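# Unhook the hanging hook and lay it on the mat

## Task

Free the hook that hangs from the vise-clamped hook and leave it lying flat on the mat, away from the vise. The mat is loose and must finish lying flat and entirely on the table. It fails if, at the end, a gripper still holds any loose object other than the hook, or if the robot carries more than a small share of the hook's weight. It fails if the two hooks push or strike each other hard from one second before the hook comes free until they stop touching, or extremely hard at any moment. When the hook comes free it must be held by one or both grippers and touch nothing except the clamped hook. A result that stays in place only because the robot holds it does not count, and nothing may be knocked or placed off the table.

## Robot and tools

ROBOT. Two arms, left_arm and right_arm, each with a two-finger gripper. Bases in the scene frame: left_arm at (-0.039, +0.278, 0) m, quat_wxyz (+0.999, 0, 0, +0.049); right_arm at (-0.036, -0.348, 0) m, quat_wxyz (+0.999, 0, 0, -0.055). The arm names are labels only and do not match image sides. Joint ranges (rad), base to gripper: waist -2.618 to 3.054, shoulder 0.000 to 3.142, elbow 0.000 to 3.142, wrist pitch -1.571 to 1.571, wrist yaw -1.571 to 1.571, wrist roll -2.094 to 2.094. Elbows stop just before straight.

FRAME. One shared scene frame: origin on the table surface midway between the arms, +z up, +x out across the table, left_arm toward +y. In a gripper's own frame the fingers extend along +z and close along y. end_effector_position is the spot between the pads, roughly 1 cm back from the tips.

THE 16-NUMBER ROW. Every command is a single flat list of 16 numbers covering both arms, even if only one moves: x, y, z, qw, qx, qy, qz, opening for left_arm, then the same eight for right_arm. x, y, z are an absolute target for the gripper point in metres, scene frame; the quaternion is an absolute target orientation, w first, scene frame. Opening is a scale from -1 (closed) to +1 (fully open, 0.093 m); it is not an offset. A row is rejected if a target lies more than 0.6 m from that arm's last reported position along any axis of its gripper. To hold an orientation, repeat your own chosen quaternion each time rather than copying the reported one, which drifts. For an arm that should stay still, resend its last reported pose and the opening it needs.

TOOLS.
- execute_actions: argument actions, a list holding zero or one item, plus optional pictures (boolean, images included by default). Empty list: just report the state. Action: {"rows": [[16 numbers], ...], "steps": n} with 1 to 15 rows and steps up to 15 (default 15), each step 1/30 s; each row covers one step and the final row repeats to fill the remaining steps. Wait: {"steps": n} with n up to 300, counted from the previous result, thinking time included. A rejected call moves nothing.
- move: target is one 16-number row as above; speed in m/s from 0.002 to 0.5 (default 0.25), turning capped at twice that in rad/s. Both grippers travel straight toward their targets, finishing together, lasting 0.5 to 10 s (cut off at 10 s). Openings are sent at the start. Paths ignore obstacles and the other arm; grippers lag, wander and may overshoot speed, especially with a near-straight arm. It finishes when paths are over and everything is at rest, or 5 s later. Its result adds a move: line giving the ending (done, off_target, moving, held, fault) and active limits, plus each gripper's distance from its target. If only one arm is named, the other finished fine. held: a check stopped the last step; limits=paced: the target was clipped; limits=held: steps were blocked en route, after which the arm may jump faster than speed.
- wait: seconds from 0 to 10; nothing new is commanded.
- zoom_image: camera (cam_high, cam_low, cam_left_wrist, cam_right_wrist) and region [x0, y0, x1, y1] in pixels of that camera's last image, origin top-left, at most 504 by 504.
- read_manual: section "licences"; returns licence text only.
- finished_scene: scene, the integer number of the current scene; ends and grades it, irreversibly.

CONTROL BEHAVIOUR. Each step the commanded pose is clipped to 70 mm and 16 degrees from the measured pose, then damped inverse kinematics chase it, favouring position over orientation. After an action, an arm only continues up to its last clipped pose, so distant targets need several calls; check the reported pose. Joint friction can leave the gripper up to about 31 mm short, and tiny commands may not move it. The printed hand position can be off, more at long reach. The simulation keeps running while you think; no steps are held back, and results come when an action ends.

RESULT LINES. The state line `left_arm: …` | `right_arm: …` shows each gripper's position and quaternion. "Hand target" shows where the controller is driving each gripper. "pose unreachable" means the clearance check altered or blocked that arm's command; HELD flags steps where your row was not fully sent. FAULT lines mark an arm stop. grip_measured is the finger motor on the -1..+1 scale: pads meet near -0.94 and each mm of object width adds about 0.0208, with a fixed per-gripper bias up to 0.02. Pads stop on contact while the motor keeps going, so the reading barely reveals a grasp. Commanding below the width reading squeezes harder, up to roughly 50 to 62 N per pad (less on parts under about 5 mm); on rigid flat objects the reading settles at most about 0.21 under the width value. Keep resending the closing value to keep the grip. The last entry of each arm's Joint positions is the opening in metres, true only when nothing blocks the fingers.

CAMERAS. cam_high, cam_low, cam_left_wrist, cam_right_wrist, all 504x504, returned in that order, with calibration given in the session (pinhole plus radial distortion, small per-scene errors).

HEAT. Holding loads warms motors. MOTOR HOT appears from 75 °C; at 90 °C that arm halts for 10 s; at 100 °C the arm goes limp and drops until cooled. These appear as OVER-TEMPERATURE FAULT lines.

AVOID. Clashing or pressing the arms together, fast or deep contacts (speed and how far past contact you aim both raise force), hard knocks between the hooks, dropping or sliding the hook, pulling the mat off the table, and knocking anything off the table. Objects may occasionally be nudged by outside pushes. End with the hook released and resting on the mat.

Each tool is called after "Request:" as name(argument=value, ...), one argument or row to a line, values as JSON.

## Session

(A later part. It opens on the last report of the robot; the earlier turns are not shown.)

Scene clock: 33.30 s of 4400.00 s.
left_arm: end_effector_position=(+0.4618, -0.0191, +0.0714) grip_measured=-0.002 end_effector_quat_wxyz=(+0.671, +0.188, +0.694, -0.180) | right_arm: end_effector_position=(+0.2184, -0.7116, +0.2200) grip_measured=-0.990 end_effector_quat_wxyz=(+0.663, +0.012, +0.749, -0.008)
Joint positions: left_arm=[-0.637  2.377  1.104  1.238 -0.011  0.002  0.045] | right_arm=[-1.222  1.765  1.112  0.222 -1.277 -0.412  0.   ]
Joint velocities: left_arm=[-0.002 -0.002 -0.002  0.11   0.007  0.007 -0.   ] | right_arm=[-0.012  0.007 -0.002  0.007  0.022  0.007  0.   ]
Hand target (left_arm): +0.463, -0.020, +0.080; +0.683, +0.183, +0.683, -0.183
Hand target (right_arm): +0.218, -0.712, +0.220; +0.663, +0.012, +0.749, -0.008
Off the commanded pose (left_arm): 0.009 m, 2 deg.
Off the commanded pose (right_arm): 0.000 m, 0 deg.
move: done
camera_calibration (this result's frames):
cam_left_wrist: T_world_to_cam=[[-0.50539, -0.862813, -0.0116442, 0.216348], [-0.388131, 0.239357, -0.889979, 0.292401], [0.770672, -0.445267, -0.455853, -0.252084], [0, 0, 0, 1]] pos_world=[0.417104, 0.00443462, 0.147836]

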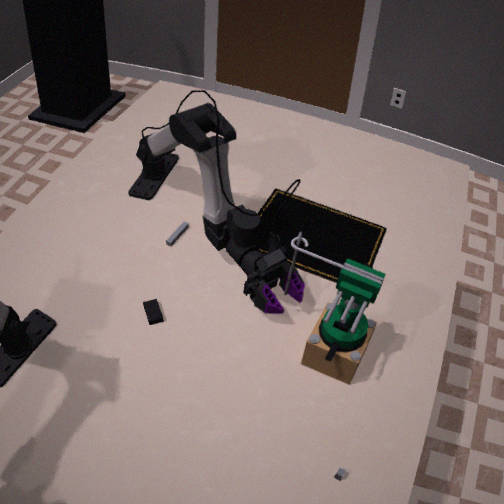

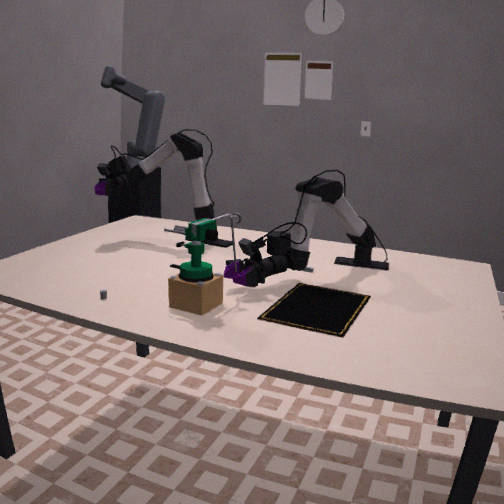

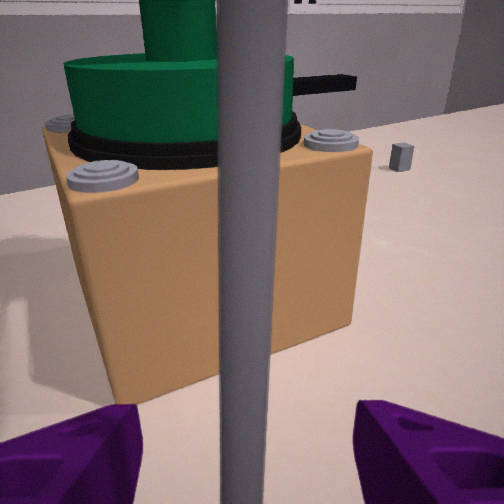

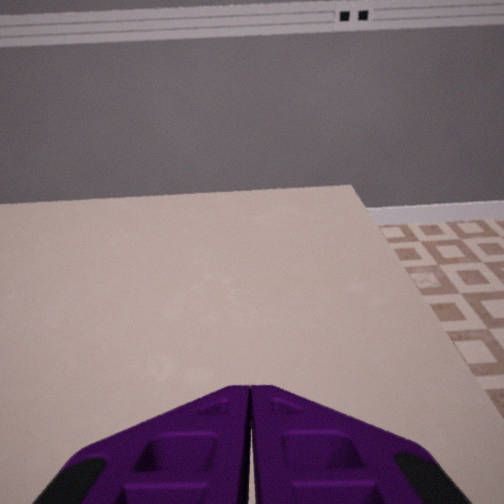

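Request:
move(
  target=[0.462,-0.02,0.078,0.683,0.183,0.683,-0.183,-1,0.2184,-0.7116,0.22,0.663,0.012,0.749,-0.008,-1],
)

Request:
move(
  target=[0.462,-0.02,0.135,0.683,0.183,0.683,-0.183,-1,0.2184,-0.7116,0.22,0.663,0.012,0.749,-0.008,-1],
  speed=0.03,
)

Request:
zoom_image(
  camera="cam_high",
  region=[250, 200, 370, 300],
)

Request:
zoom_image(
  camera="cam_low",
  region=[170, 190, 290, 280],
)

Scene clock: 35.27 s of 4400.00 s.
left_arm: end_effector_position=(+0.4618, -0.0192, +0.0728) grip_measured=-0.996 end_effector_quat_wxyz=(+0.673, +0.188, +0.692, -0.181) | right_arm: end_effector_position=(+0.2184, -0.7116, +0.2200) grip_measured=-0.990 end_effector_quat_wxyz=(+0.663, +0.012, +0.749, -0.008)
Joint positions: left_arm=[-0.637  2.377  1.104  1.244 -0.011  0.002  0.   ] | right_arm=[-1.222  1.765  1.112  0.222 -1.277 -0.412  0.   ]
Joint velocities: left_arm=[ 0.012 -0.012 -0.017 -0.022  0.007 -0.022  0.   ] | right_arm=[ 0.002  0.002  0.007  0.007  0.007 -0.022  0.   ]
Hand target (left_arm): +0.462, -0.020, +0.078; +0.683, +0.183, +0.683, -0.183
Hand target (right_arm): +0.218, -0.712, +0.220; +0.663, +0.012, +0.749, -0.008
Off the commanded pose (left_arm): 0.005 m, 2 deg.
Off the commanded pose (right_arm): 0.000 m, 0 deg.
move: done
camera_calibration (this result's frames):
cam_left_wrist: T_world_to_cam=[[-0.505662, -0.862654, -0.0115815, 0.216423], [-0.383668, 0.236878, -0.892574, 0.291736], [0.772726, -0.446897, -0.450753, -0.252842], [0, 0, 0, 1]] pos_world=[0.416744, 0.00459857, 0.148933]

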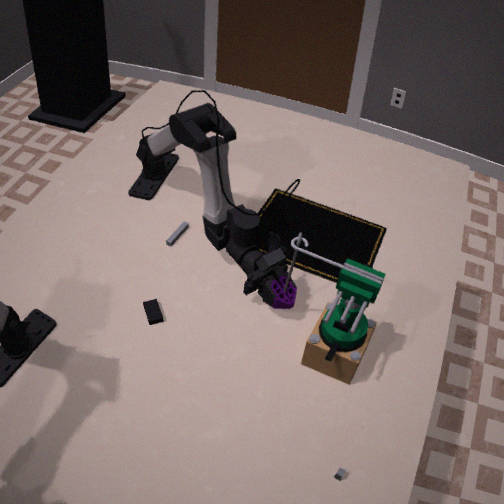

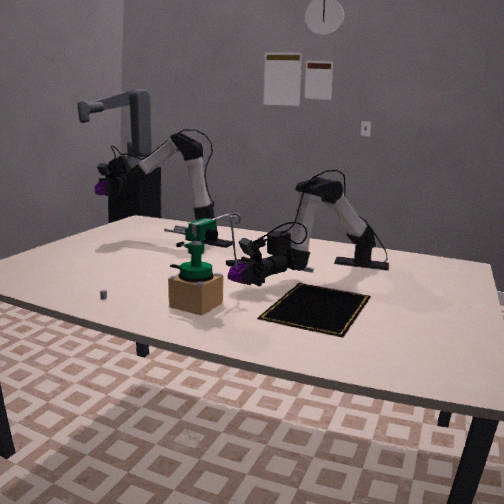

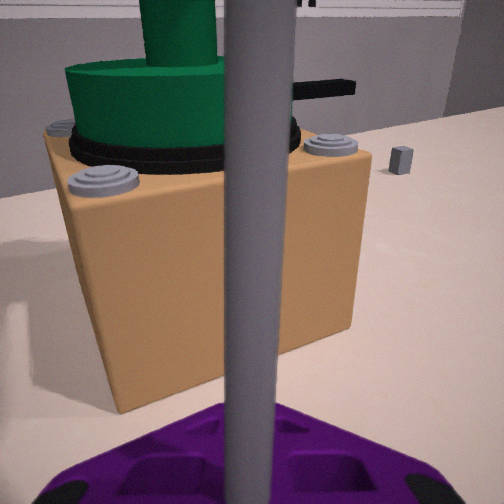

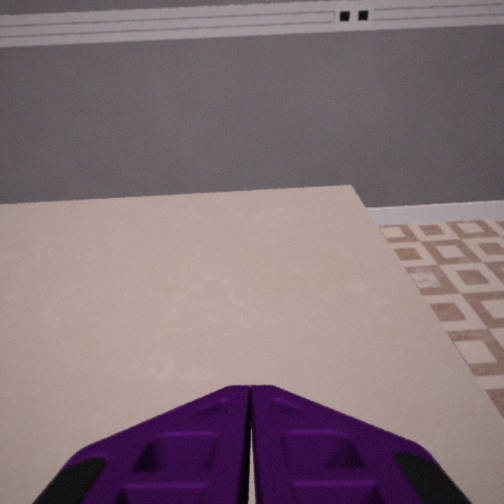

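Scene clock: 37.63 s of 4400.00 s.
left_arm: end_effector_position=(+0.4630, -0.0199, +0.1218) grip_measured=-0.996 end_effector_quat_wxyz=(+0.673, +0.188, +0.692, -0.181) | right_arm: end_effector_position=(+0.2184, -0.7116, +0.2200) grip_measured=-0.990 end_effector_quat_wxyz=(+0.663, +0.012, +0.749, -0.008)
Joint positions: left_arm=[-0.637  2.225  1.104  1.093 -0.011  0.002  0.   ] | right_arm=[-1.222  1.765  1.112  0.222 -1.277 -0.412  0.   ]
Joint velocities: left_arm=[-0.007  0.002 -0.002  0.007 -0.022 -0.022  0.   ] | right_arm=[ 0.002 -0.002  0.022 -0.007  0.022  0.007  0.   ]
Hand target (left_arm): +0.461, -0.019, +0.135; +0.683, +0.183, +0.683, -0.183
Hand target (right_arm): +0.218, -0.712, +0.220; +0.663, +0.012, +0.749, -0.008
Off the commanded pose (left_arm): 0.013 m, 2 deg.
Off the commanded pose (right_arm): 0.000 m, 0 deg.
move: off_target (left_arm)
camera_calibration (this result's frames):
cam_left_wrist: T_world_to_cam=[[-0.505325, -0.862851, -0.0115854, 0.216883], [-0.383169, 0.23639, -0.892917, 0.335861], [0.773193, -0.446775, -0.450072, -0.232359], [0, 0, 0, 1]] pos_world=[0.417947, 0.00393087, 0.197831]

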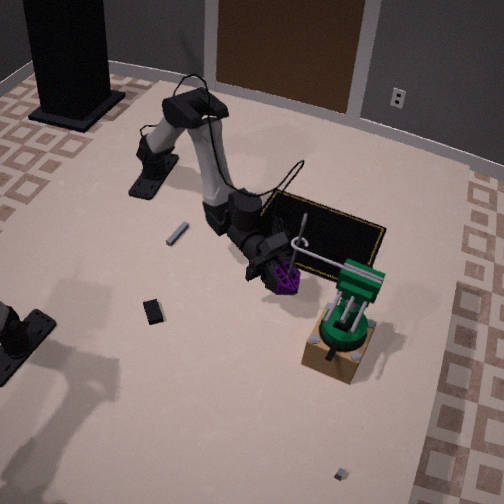

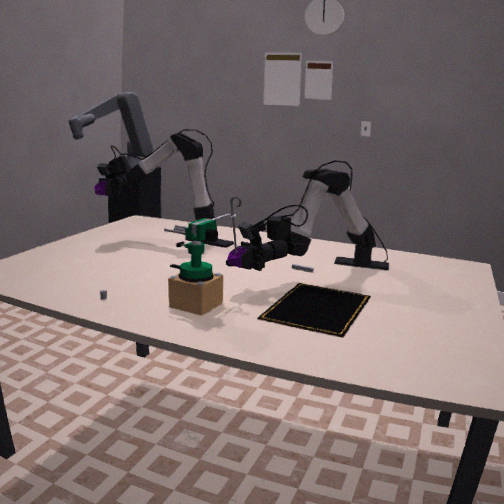

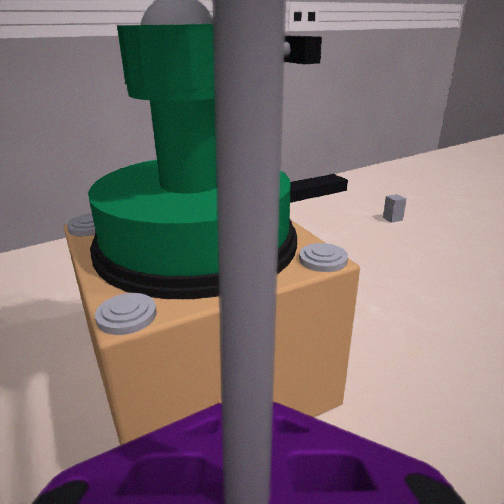

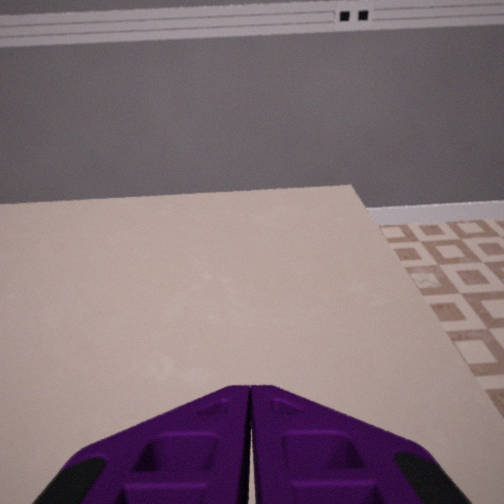

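Region (250, 200, 370, 300) of cam_high's 504x504 image, scaled by 4.200, with more detail than that image has.

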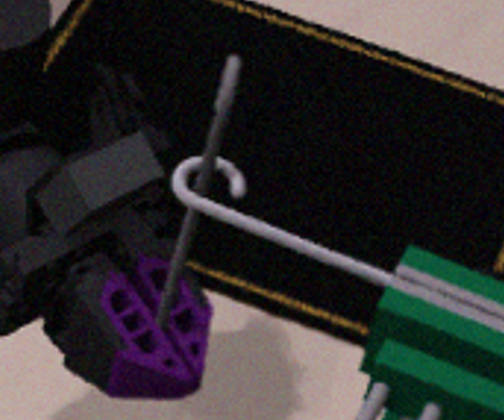

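Region (170, 190, 290, 280) of cam_low's 504x504 image, scaled by 4.200, with more detail than that image has; it fills the top 378 rows of this view, and the rest is white.

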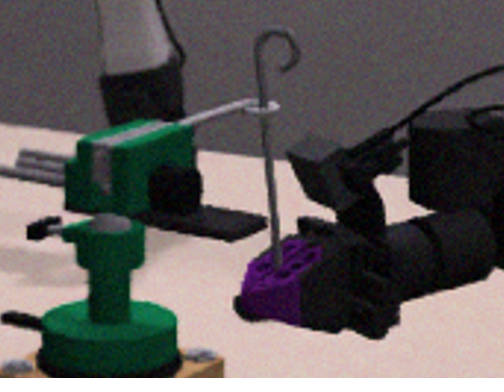

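Request:
move(
  target=[0.49,-0.027,0.13,0.683,0.183,0.683,-0.183,-1,0.2184,-0.7116,0.22,0.663,0.012,0.749,-0.008,-1],
  speed=0.02,
)

Request:
zoom_image(
  camera="cam_high",
  region=[250, 200, 370, 300],
)

Scene clock: 41.33 s of 4400.00 s.
left_arm: end_effector_position=(+0.4790, -0.0305, +0.1164) grip_measured=-0.996 end_effector_quat_wxyz=(+0.668, +0.191, +0.696, -0.182) | right_arm: end_effector_position=(+0.2184, -0.7116, +0.2200) grip_measured=-0.990 end_effector_quat_wxyz=(+0.663, +0.012, +0.749, -0.008)
Joint positions: left_arm=[-0.637  2.279  1.201  1.037 -0.006  0.002  0.   ] | right_arm=[-1.222  1.765  1.112  0.222 -1.277 -0.412  0.   ]
Joint velocities: left_arm=[ 0.002 -0.007  0.002 -0.007  0.051  0.066  0.   ] | right_arm=[-0.017  0.012 -0.002 -0.007  0.095  0.007  0.   ]
Hand target (left_arm): +0.489, -0.026, +0.130; +0.683, +0.183, +0.683, -0.183
Hand target (right_arm): +0.218, -0.712, +0.220; +0.663, +0.012, +0.749, -0.008
Off the commanded pose (left_arm): 0.018 m, 2 deg.
Off the commanded pose (right_arm): 0.000 m, 0 deg.
move: off_target (left_arm)
camera_calibration (this result's frames):
cam_left_wrist: T_world_to_cam=[[-0.510057, -0.860064, -0.0114863, 0.218087], [-0.392167, 0.244417, -0.886829, 0.343583], [0.765537, -0.447828, -0.461955, -0.246846], [0, 0, 0, 1]] pos_world=[0.434949, -0.0069532, 0.193172]

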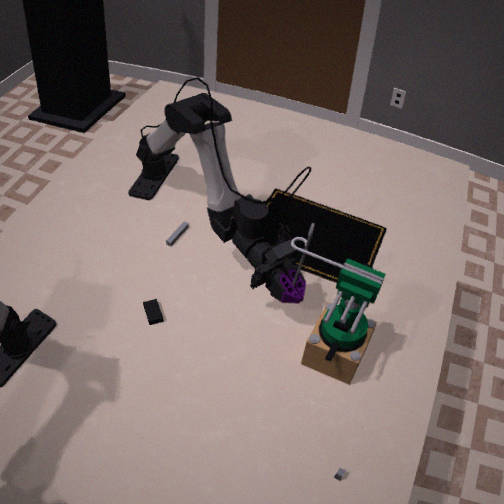

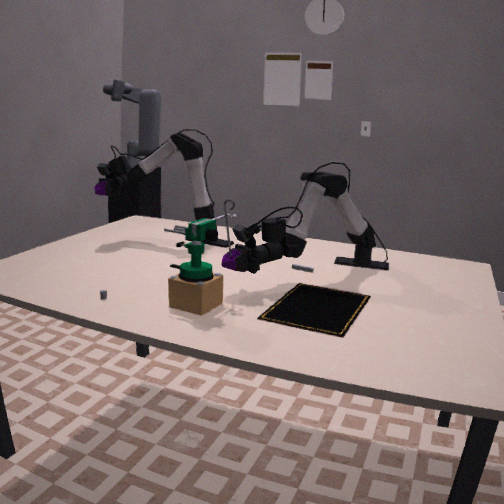

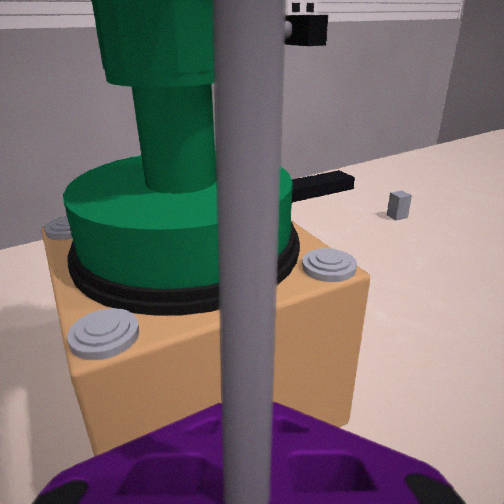

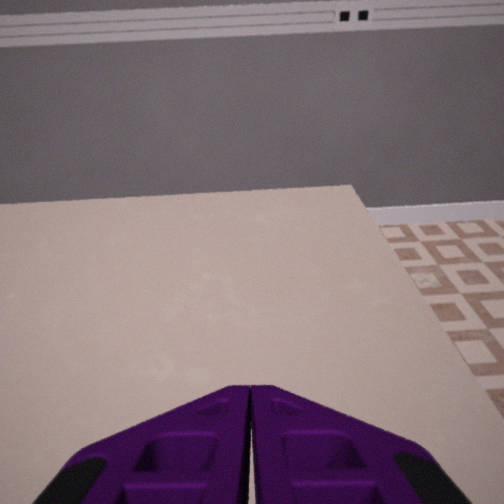

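Region (250, 200, 370, 300) of cam_high's 504x504 image, scaled by 4.200, with more detail than that image has.

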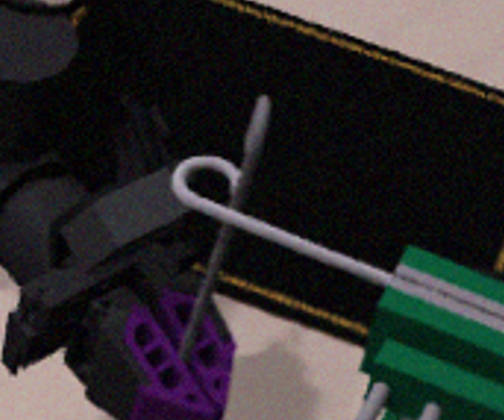

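In the gap. Continue further, then out sideways.

Request:
move(
  target=[0.515,-0.028,0.13,0.683,0.183,0.683,-0.183,-1,0.2184,-0.7116,0.22,0.663,0.012,0.749,-0.008,-1],
  speed=0.02,
)

Request:
zoom_image(
  camera="cam_high",
  region=[250, 200, 370, 300],
)

Scene clock: 44.90 s of 4400.00 s.
left_arm: end_effector_position=(+0.5057, -0.0290, +0.1157) grip_measured=-0.996 end_effector_quat_wxyz=(+0.668, +0.188, +0.697, -0.180) | right_arm: end_effector_position=(+0.2184, -0.7116, +0.2200) grip_measured=-0.990 end_effector_quat_wxyz=(+0.663, +0.012, +0.749, -0.008)
Joint positions: left_arm=[-0.606  2.339  1.319  0.978  0.018  0.002  0.   ] | right_arm=[-1.222  1.765  1.112  0.222 -1.277 -0.412  0.   ]
Joint velocities: left_arm=[ 0.002  0.007 -0.002  0.007  0.007  0.022  0.   ] | right_arm=[-0.022  0.007  0.022  0.007  0.007 -0.051  0.   ]
Hand target (left_arm): +0.514, -0.027, +0.131; +0.683, +0.183, +0.683, -0.183
Hand target (right_arm): +0.218, -0.712, +0.220; +0.663, +0.012, +0.749, -0.008
Off the commanded pose (left_arm): 0.017 m, 2 deg.
Off the commanded pose (right_arm): 0.000 m, 0 deg.
move: off_target (left_arm)
camera_calibration (this result's frames):
cam_left_wrist: T_world_to_cam=[[-0.504796, -0.863175, -0.0104588, 0.230088], [-0.394986, 0.241732, -0.886314, 0.354284], [0.767572, -0.443276, -0.462967, -0.267713], [0, 0, 0, 1]] pos_world=[0.461574, -0.00570604, 0.19247]

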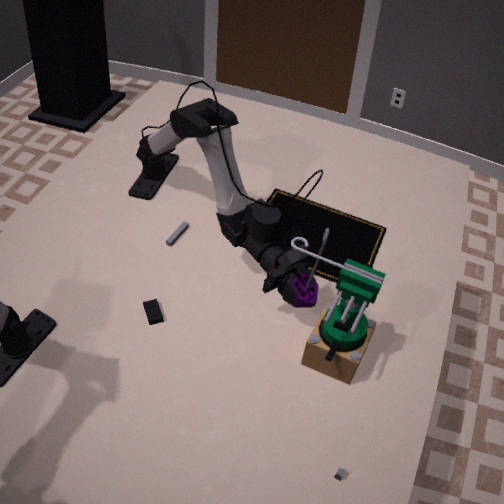

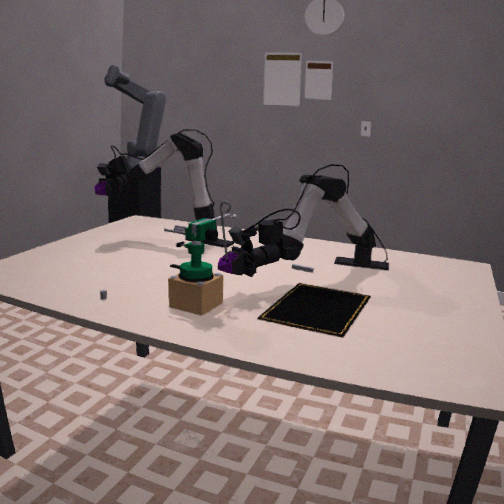

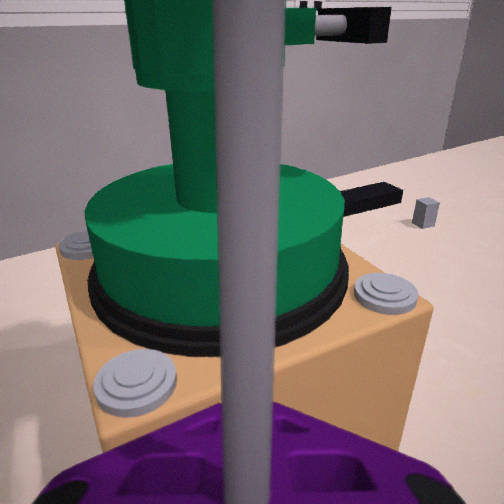

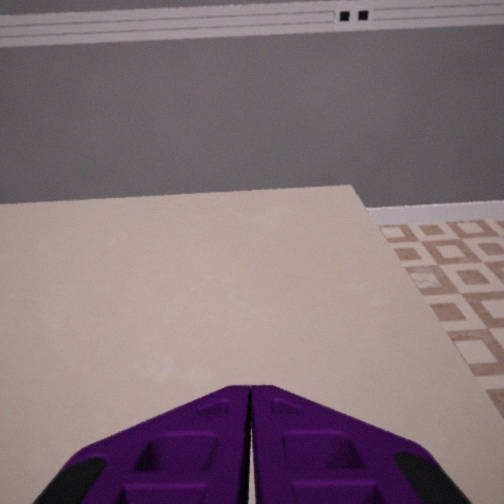

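Region (250, 200, 370, 300) of cam_high's 504x504 image, scaled by 4.200, with more detail than that image has.

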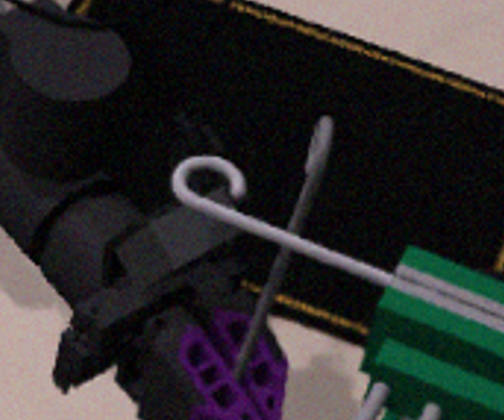

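Request:
move(
  target=[0.50,0.12,0.13,0.683,0.183,0.683,-0.183,-1,0.2184,-0.7116,0.22,0.663,0.012,0.749,-0.008,-1],
  speed=0.08,
)

Request:
move(
  target=[0.39,0.20,0.06,0,0.259,0.966,0,-1,0.2184,-0.7116,0.22,0.663,0.012,0.749,-0.008,-1],
  speed=0.1,
)

Scene clock: 48.83 s of 4400.00 s.
left_arm: end_effector_position=(+0.5027, +0.1172, +0.1135) grip_measured=-0.996 end_effector_quat_wxyz=(+0.668, +0.182, +0.698, -0.182) | right_arm: end_effector_position=(+0.2184, -0.7116, +0.2200) grip_measured=-0.990 end_effector_quat_wxyz=(+0.663, +0.012, +0.749, -0.008)
Joint positions: left_arm=[-0.29   2.21   1.043  1.124  0.329  0.002  0.   ] | right_arm=[-1.222  1.765  1.112  0.222 -1.277 -0.412  0.   ]
Joint velocities: left_arm=[ 0.002  0.002 -0.002 -0.11   0.037 -0.066  0.   ] | right_arm=[ 0.002  0.002  0.002 -0.022 -0.037 -0.007  0.   ]
Hand target (left_arm): +0.499, +0.120, +0.129; +0.683, +0.185, +0.683, -0.181
Hand target (right_arm): +0.218, -0.712, +0.220; +0.663, +0.012, +0.749, -0.008
Off the commanded pose (left_arm): 0.017 m, 2 deg.
Off the commanded pose (right_arm): 0.000 m, 0 deg.
move: off_target (left_arm)
camera_calibration (this result's frames):
cam_left_wrist: T_world_to_cam=[[-0.499297, -0.866427, 0.00276629, 0.350903], [-0.401454, 0.228515, -0.886914, 0.320677], [0.767813, -0.443944, -0.461927, -0.201788], [0, 0, 0, 1]] pos_world=[0.458877, 0.14117, 0.190231]

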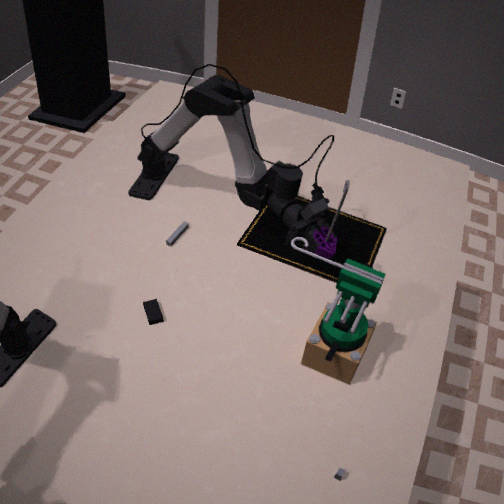

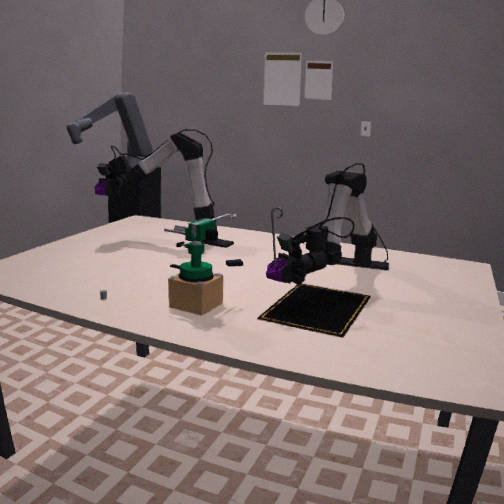

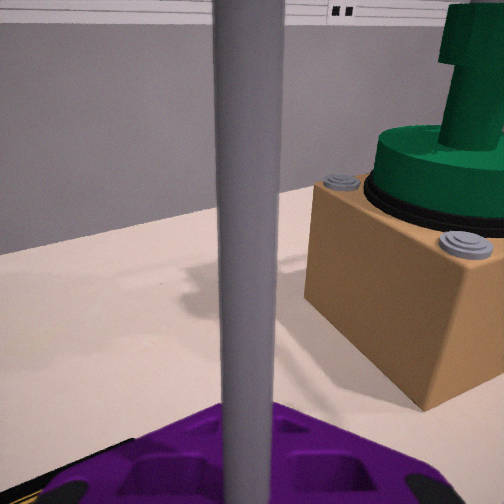

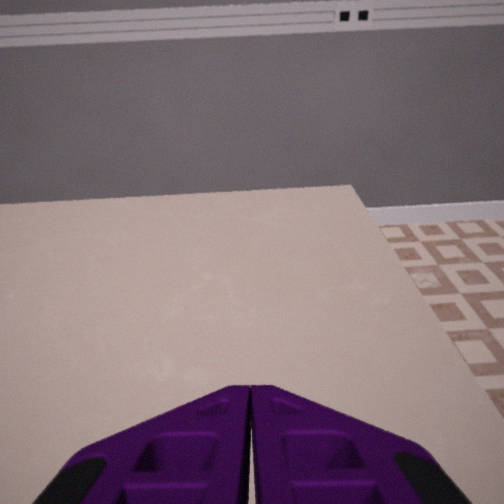

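Scene clock: 56.93 s of 4400.00 s.
left_arm: end_effector_position=(+0.3813, +0.2061, +0.0513) grip_measured=-0.996 end_effector_quat_wxyz=(-0.013, +0.255, +0.967, +0.004) | right_arm: end_effector_position=(+0.2184, -0.7116, +0.2200) grip_measured=-0.990 end_effector_quat_wxyz=(+0.663, +0.012, +0.749, -0.008)
Joint positions: left_arm=[-0.271  2.229  1.875 -1.241 -0.009  0.343  0.   ] | right_arm=[-1.222  1.765  1.112  0.222 -1.277 -0.412  0.   ]
Joint velocities: left_arm=[-0.007 -0.007 -0.007 -0.037  0.066 -0.11   0.   ] | right_arm=[ 0.002  0.002 -0.022 -0.081  0.007 -0.051  0.   ]
Hand target (left_arm): +0.387, +0.199, +0.058; -0.001, +0.266, +0.964, +0.007
Hand target (right_arm): +0.218, -0.712, +0.220; +0.663, +0.012, +0.749, -0.008
Off the commanded pose (left_arm): 0.014 m, 2 deg.
Off the commanded pose (right_arm): 0.000 m, 0 deg.
move: off_target (left_arm)
camera_calibration (this result's frames):
cam_left_wrist: T_world_to_cam=[[-0.501317, -0.865262, 0.0015024, 0.368068], [-0.772938, 0.448605, 0.448687, 0.224266], [-0.388906, 0.223773, -0.893688, 0.227788], [0, 0, 0, 1]] pos_world=[0.446451, 0.166896, 0.102393]

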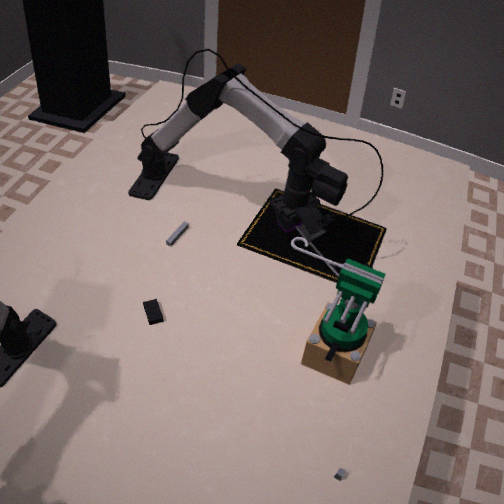

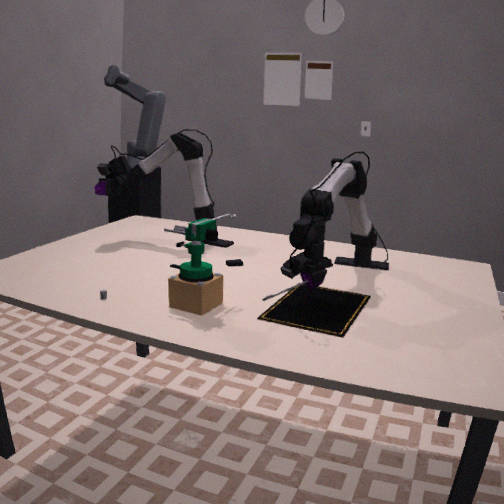

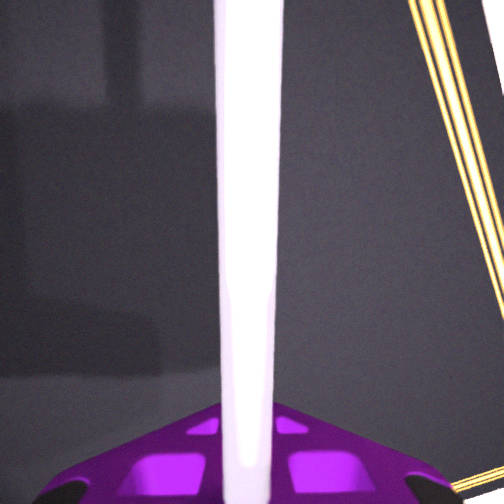

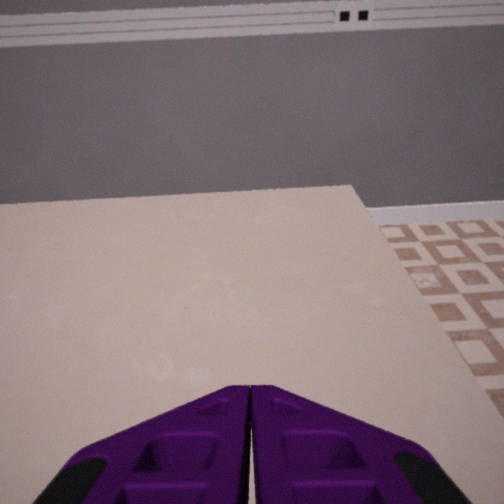

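Request:
move(
  target=[0.37,0.22,0.06,0,0.087,0.996,0,-1,0.2184,-0.7116,0.22,0.663,0.012,0.749,-0.008,-1],
  speed=0.08,
)

Scene clock: 61.20 s of 4400.00 s.
left_arm: end_effector_position=(+0.3684, +0.2165, +0.0543) grip_measured=-0.996 end_effector_quat_wxyz=(-0.014, +0.099, +0.995, +0.005) | right_arm: end_effector_position=(+0.2184, -0.7116, +0.2200) grip_measured=-0.990 end_effector_quat_wxyz=(+0.663, +0.012, +0.749, -0.008)
Joint positions: left_arm=[-0.251  2.169  1.789 -1.219 -0.009  0.044  0.   ] | right_arm=[-1.222  1.765  1.112  0.222 -1.277 -0.412  0.   ]
Joint velocities: left_arm=[ 0.002 -0.007  0.002 -0.007  0.037 -0.081  0.   ] | right_arm=[ 0.002 -0.012  0.007  0.007 -0.11  -0.051  0.   ]
Hand target (left_arm): +0.370, +0.220, +0.060; -0.001, +0.087, +0.996, +0.000
Hand target (right_arm): +0.218, -0.712, +0.220; +0.663, +0.012, +0.749, -0.008
Off the commanded pose (left_arm): 0.007 m, 2 deg.
Off the commanded pose (right_arm): 0.000 m, 0 deg.
move: done
camera_calibration (this result's frames):
cam_left_wrist: T_world_to_cam=[[-0.205588, -0.978625, -0.00523739, 0.286564], [-0.874156, 0.18123, 0.450563, 0.303359], [-0.439982, 0.0972086, -0.89273, 0.269199], [0, 0, 0, 1]] pos_world=[0.44254, 0.199293, 0.105141]

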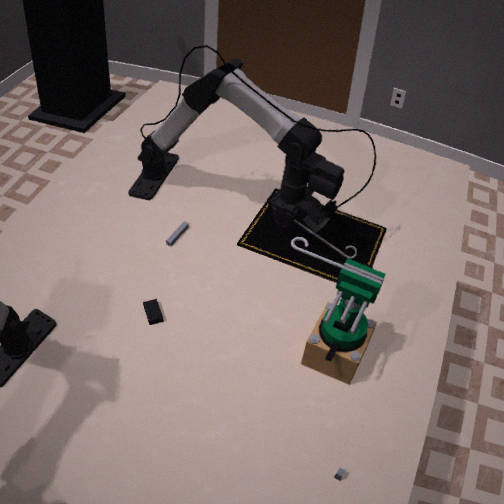

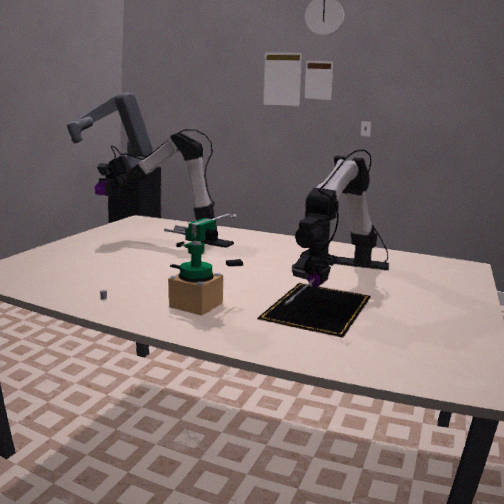

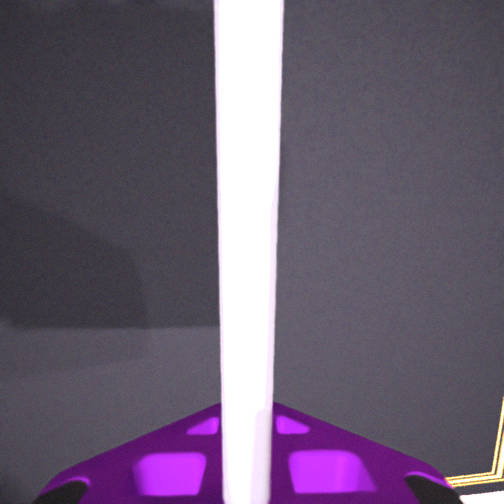

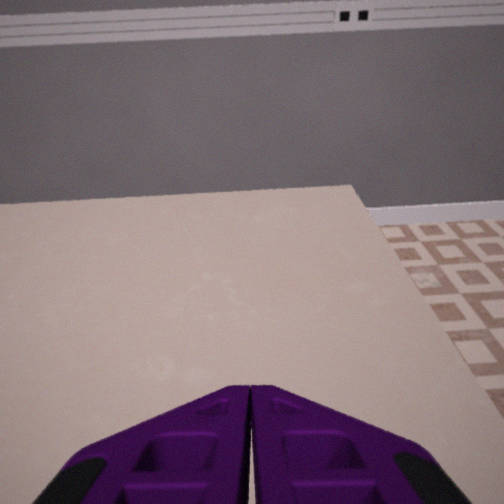

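Good. Lower and release.

Request:
move(
  target=[0.375,0.225,0.02,0,0.087,0.996,0,-1,0.2184,-0.7116,0.22,0.663,0.012,0.749,-0.008,-1],
  speed=0.04,
)

Request:
move(
  target=[0.375,0.225,0.02,0,0.087,0.996,0,0,0.2184,-0.7116,0.22,0.663,0.012,0.749,-0.008,-1],
)

Request:
move(
  target=[0.33,0.25,0.15,0,0.087,0.996,0,0,0.2184,-0.7116,0.22,0.663,0.012,0.749,-0.008,-1],
)

Scene clock: 63.37 s of 4400.00 s.
left_arm: end_effector_position=(+0.3748, +0.2218, +0.0256) grip_measured=-0.996 end_effector_quat_wxyz=(-0.003, +0.090, +0.996, +0.004) | right_arm: end_effector_position=(+0.2184, -0.7116, +0.2200) grip_measured=-0.990 end_effector_quat_wxyz=(+0.663, +0.012, +0.749, -0.008)
Joint positions: left_arm=[-0.236  2.192  1.712 -1.096 -0.008  0.042  0.   ] | right_arm=[-1.222  1.765  1.112  0.222 -1.277 -0.412  0.   ]
Joint velocities: left_arm=[-0.007  0.027  0.007  0.095 -0.051 -0.051  0.   ] | right_arm=[ 0.012 -0.012 -0.007 -0.11   0.037  0.037  0.   ]
Hand target (left_arm): +0.376, +0.225, +0.020; -0.000, +0.087, +0.996, +0.000
Hand target (right_arm): +0.218, -0.712, +0.220; +0.663, +0.012, +0.749, -0.008
Off the commanded pose (left_arm): 0.006 m, 1 deg.
Off the commanded pose (right_arm): 0.000 m, 0 deg.
move: done
camera_calibration (this result's frames):
cam_left_wrist: T_world_to_cam=[[-0.188255, -0.982102, -0.00606231, 0.287142], [-0.88685, 0.167338, 0.430691, 0.329247], [-0.421967, 0.0864559, -0.902479, 0.241817], [0, 0, 0, 1]] pos_world=[0.448088, 0.206001, 0.0781721]

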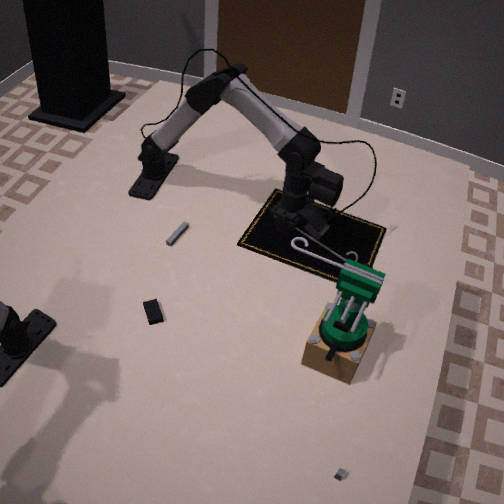

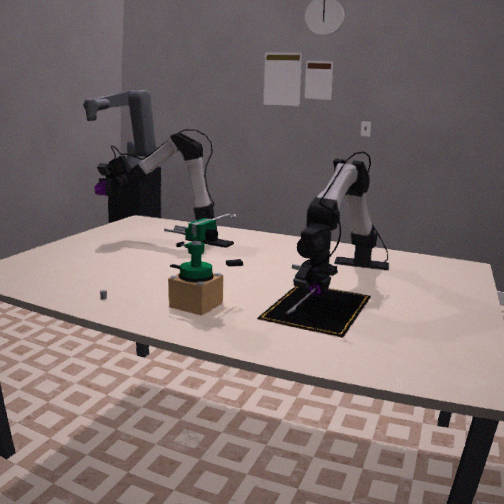

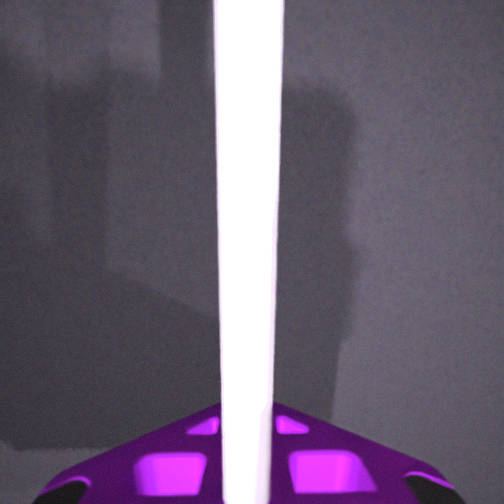

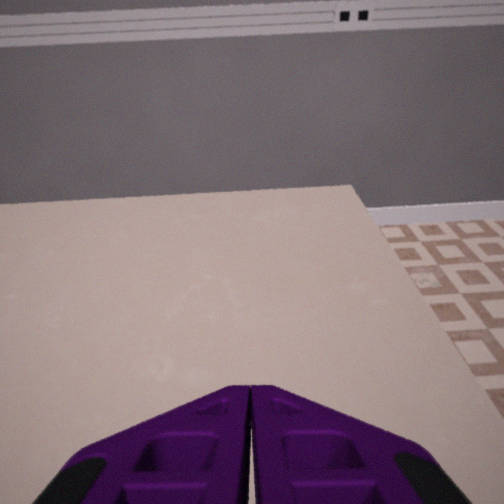

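Scene clock: 64.07 s of 4400.00 s.
left_arm: end_effector_position=(+0.3749, +0.2216, +0.0256) grip_measured=-0.002 end_effector_quat_wxyz=(-0.002, +0.090, +0.996, +0.004) | right_arm: end_effector_position=(+0.2184, -0.7116, +0.2200) grip_measured=-0.990 end_effector_quat_wxyz=(+0.663, +0.012, +0.749, -0.008)
Joint positions: left_arm=[-0.236  2.192  1.712 -1.095 -0.008  0.042  0.045] | right_arm=[-1.222  1.765  1.112  0.222 -1.277 -0.412  0.   ]
Joint velocities: left_arm=[-0.007 -0.002 -0.007 -0.022  0.037 -0.037  0.001] | right_arm=[ 0.022 -0.002 -0.002  0.022  0.037  0.037  0.   ]
Hand target (left_arm): +0.375, +0.225, +0.020; -0.000, +0.087, +0.996, +0.000
Hand target (right_arm): +0.218, -0.712, +0.220; +0.663, +0.012, +0.749, -0.008
Off the commanded pose (left_arm): 0.007 m, 1 deg.
Off the commanded pose (right_arm): 0.000 m, 0 deg.
move: done
camera_calibration (this result's frames):
cam_left_wrist: T_world_to_cam=[[-0.188247, -0.982107, -0.00533929, 0.287003], [-0.887131, 0.167705, 0.429969, 0.329463], [-0.421381, 0.0856771, -0.902828, 0.24186], [0, 0, 0, 1]] pos_world=[0.448219, 0.205894, 0.0782313]

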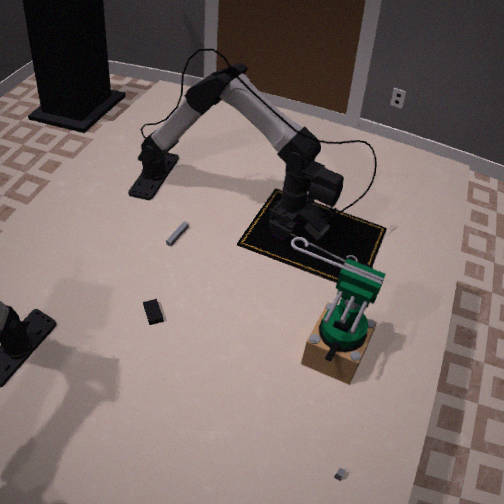

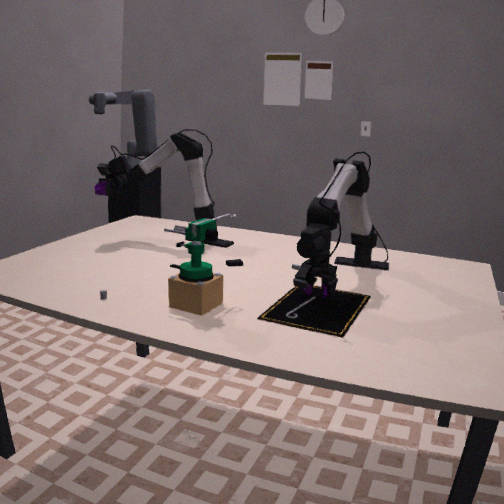

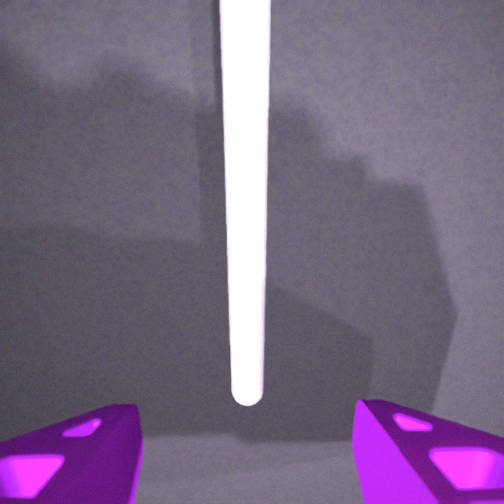

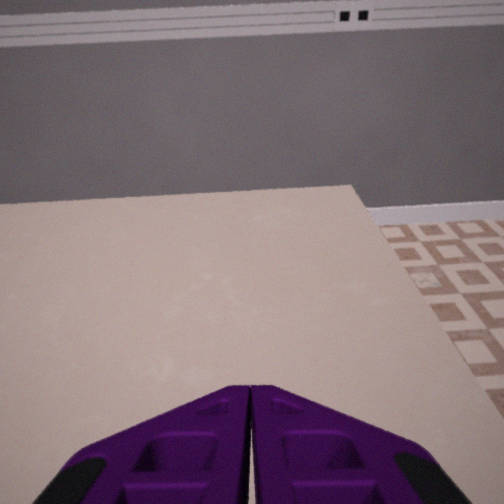

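Scene clock: 65.30 s of 4400.00 s.
left_arm: end_effector_position=(+0.3233, +0.2474, +0.1417) grip_measured=-0.002 end_effector_quat_wxyz=(-0.010, +0.087, +0.996, +0.004) | right_arm: end_effector_position=(+0.2184, -0.7116, +0.2200) grip_measured=-0.990 end_effector_quat_wxyz=(+0.663, +0.012, +0.749, -0.008)
Joint positions: left_arm=[-0.186  1.948  1.808 -1.451 -0.008  0.087  0.045] | right_arm=[-1.222  1.765  1.112  0.222 -1.277 -0.412  0.   ]
Joint velocities: left_arm=[-0.017 -0.002 -0.002  0.007 -0.037 -0.007  0.   ] | right_arm=[-0.002 -0.012  0.007 -0.066  0.066 -0.022  0.   ]
Hand target (left_arm): +0.326, +0.250, +0.149; -0.000, +0.087, +0.996, +0.001
Hand target (right_arm): +0.218, -0.712, +0.220; +0.663, +0.012, +0.749, -0.008
Off the commanded pose (left_arm): 0.011 m, 1 deg.
Off the commanded pose (right_arm): 0.000 m, 0 deg.
move: off_target (left_arm)
camera_calibration (this result's frames):
cam_left_wrist: T_world_to_cam=[[-0.183067, -0.983094, -0.003581, 0.301549], [-0.881045, 0.162446, 0.444266, 0.226695], [-0.436173, 0.0844854, -0.895888, 0.326741], [0, 0, 0, 1]] pos_world=[0.397448, 0.23202, 0.19309]

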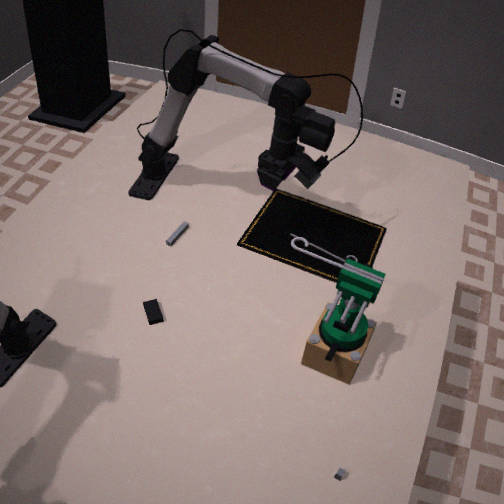

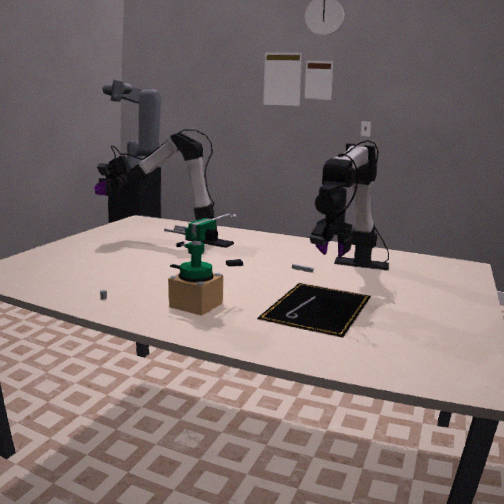

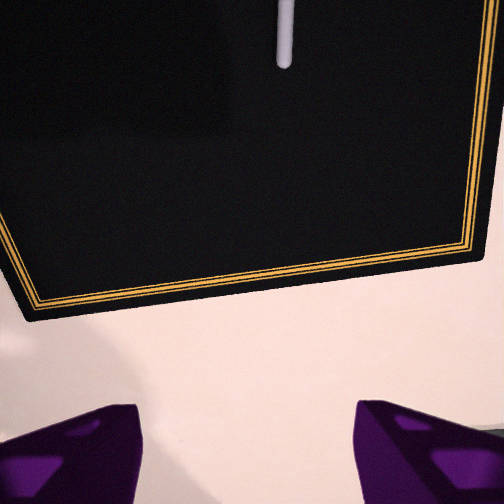

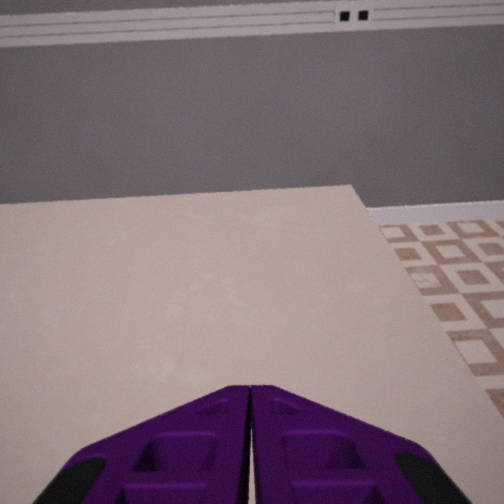

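Request:
finished_scene(
  scene=1,
)

The scene is finished: the task was done.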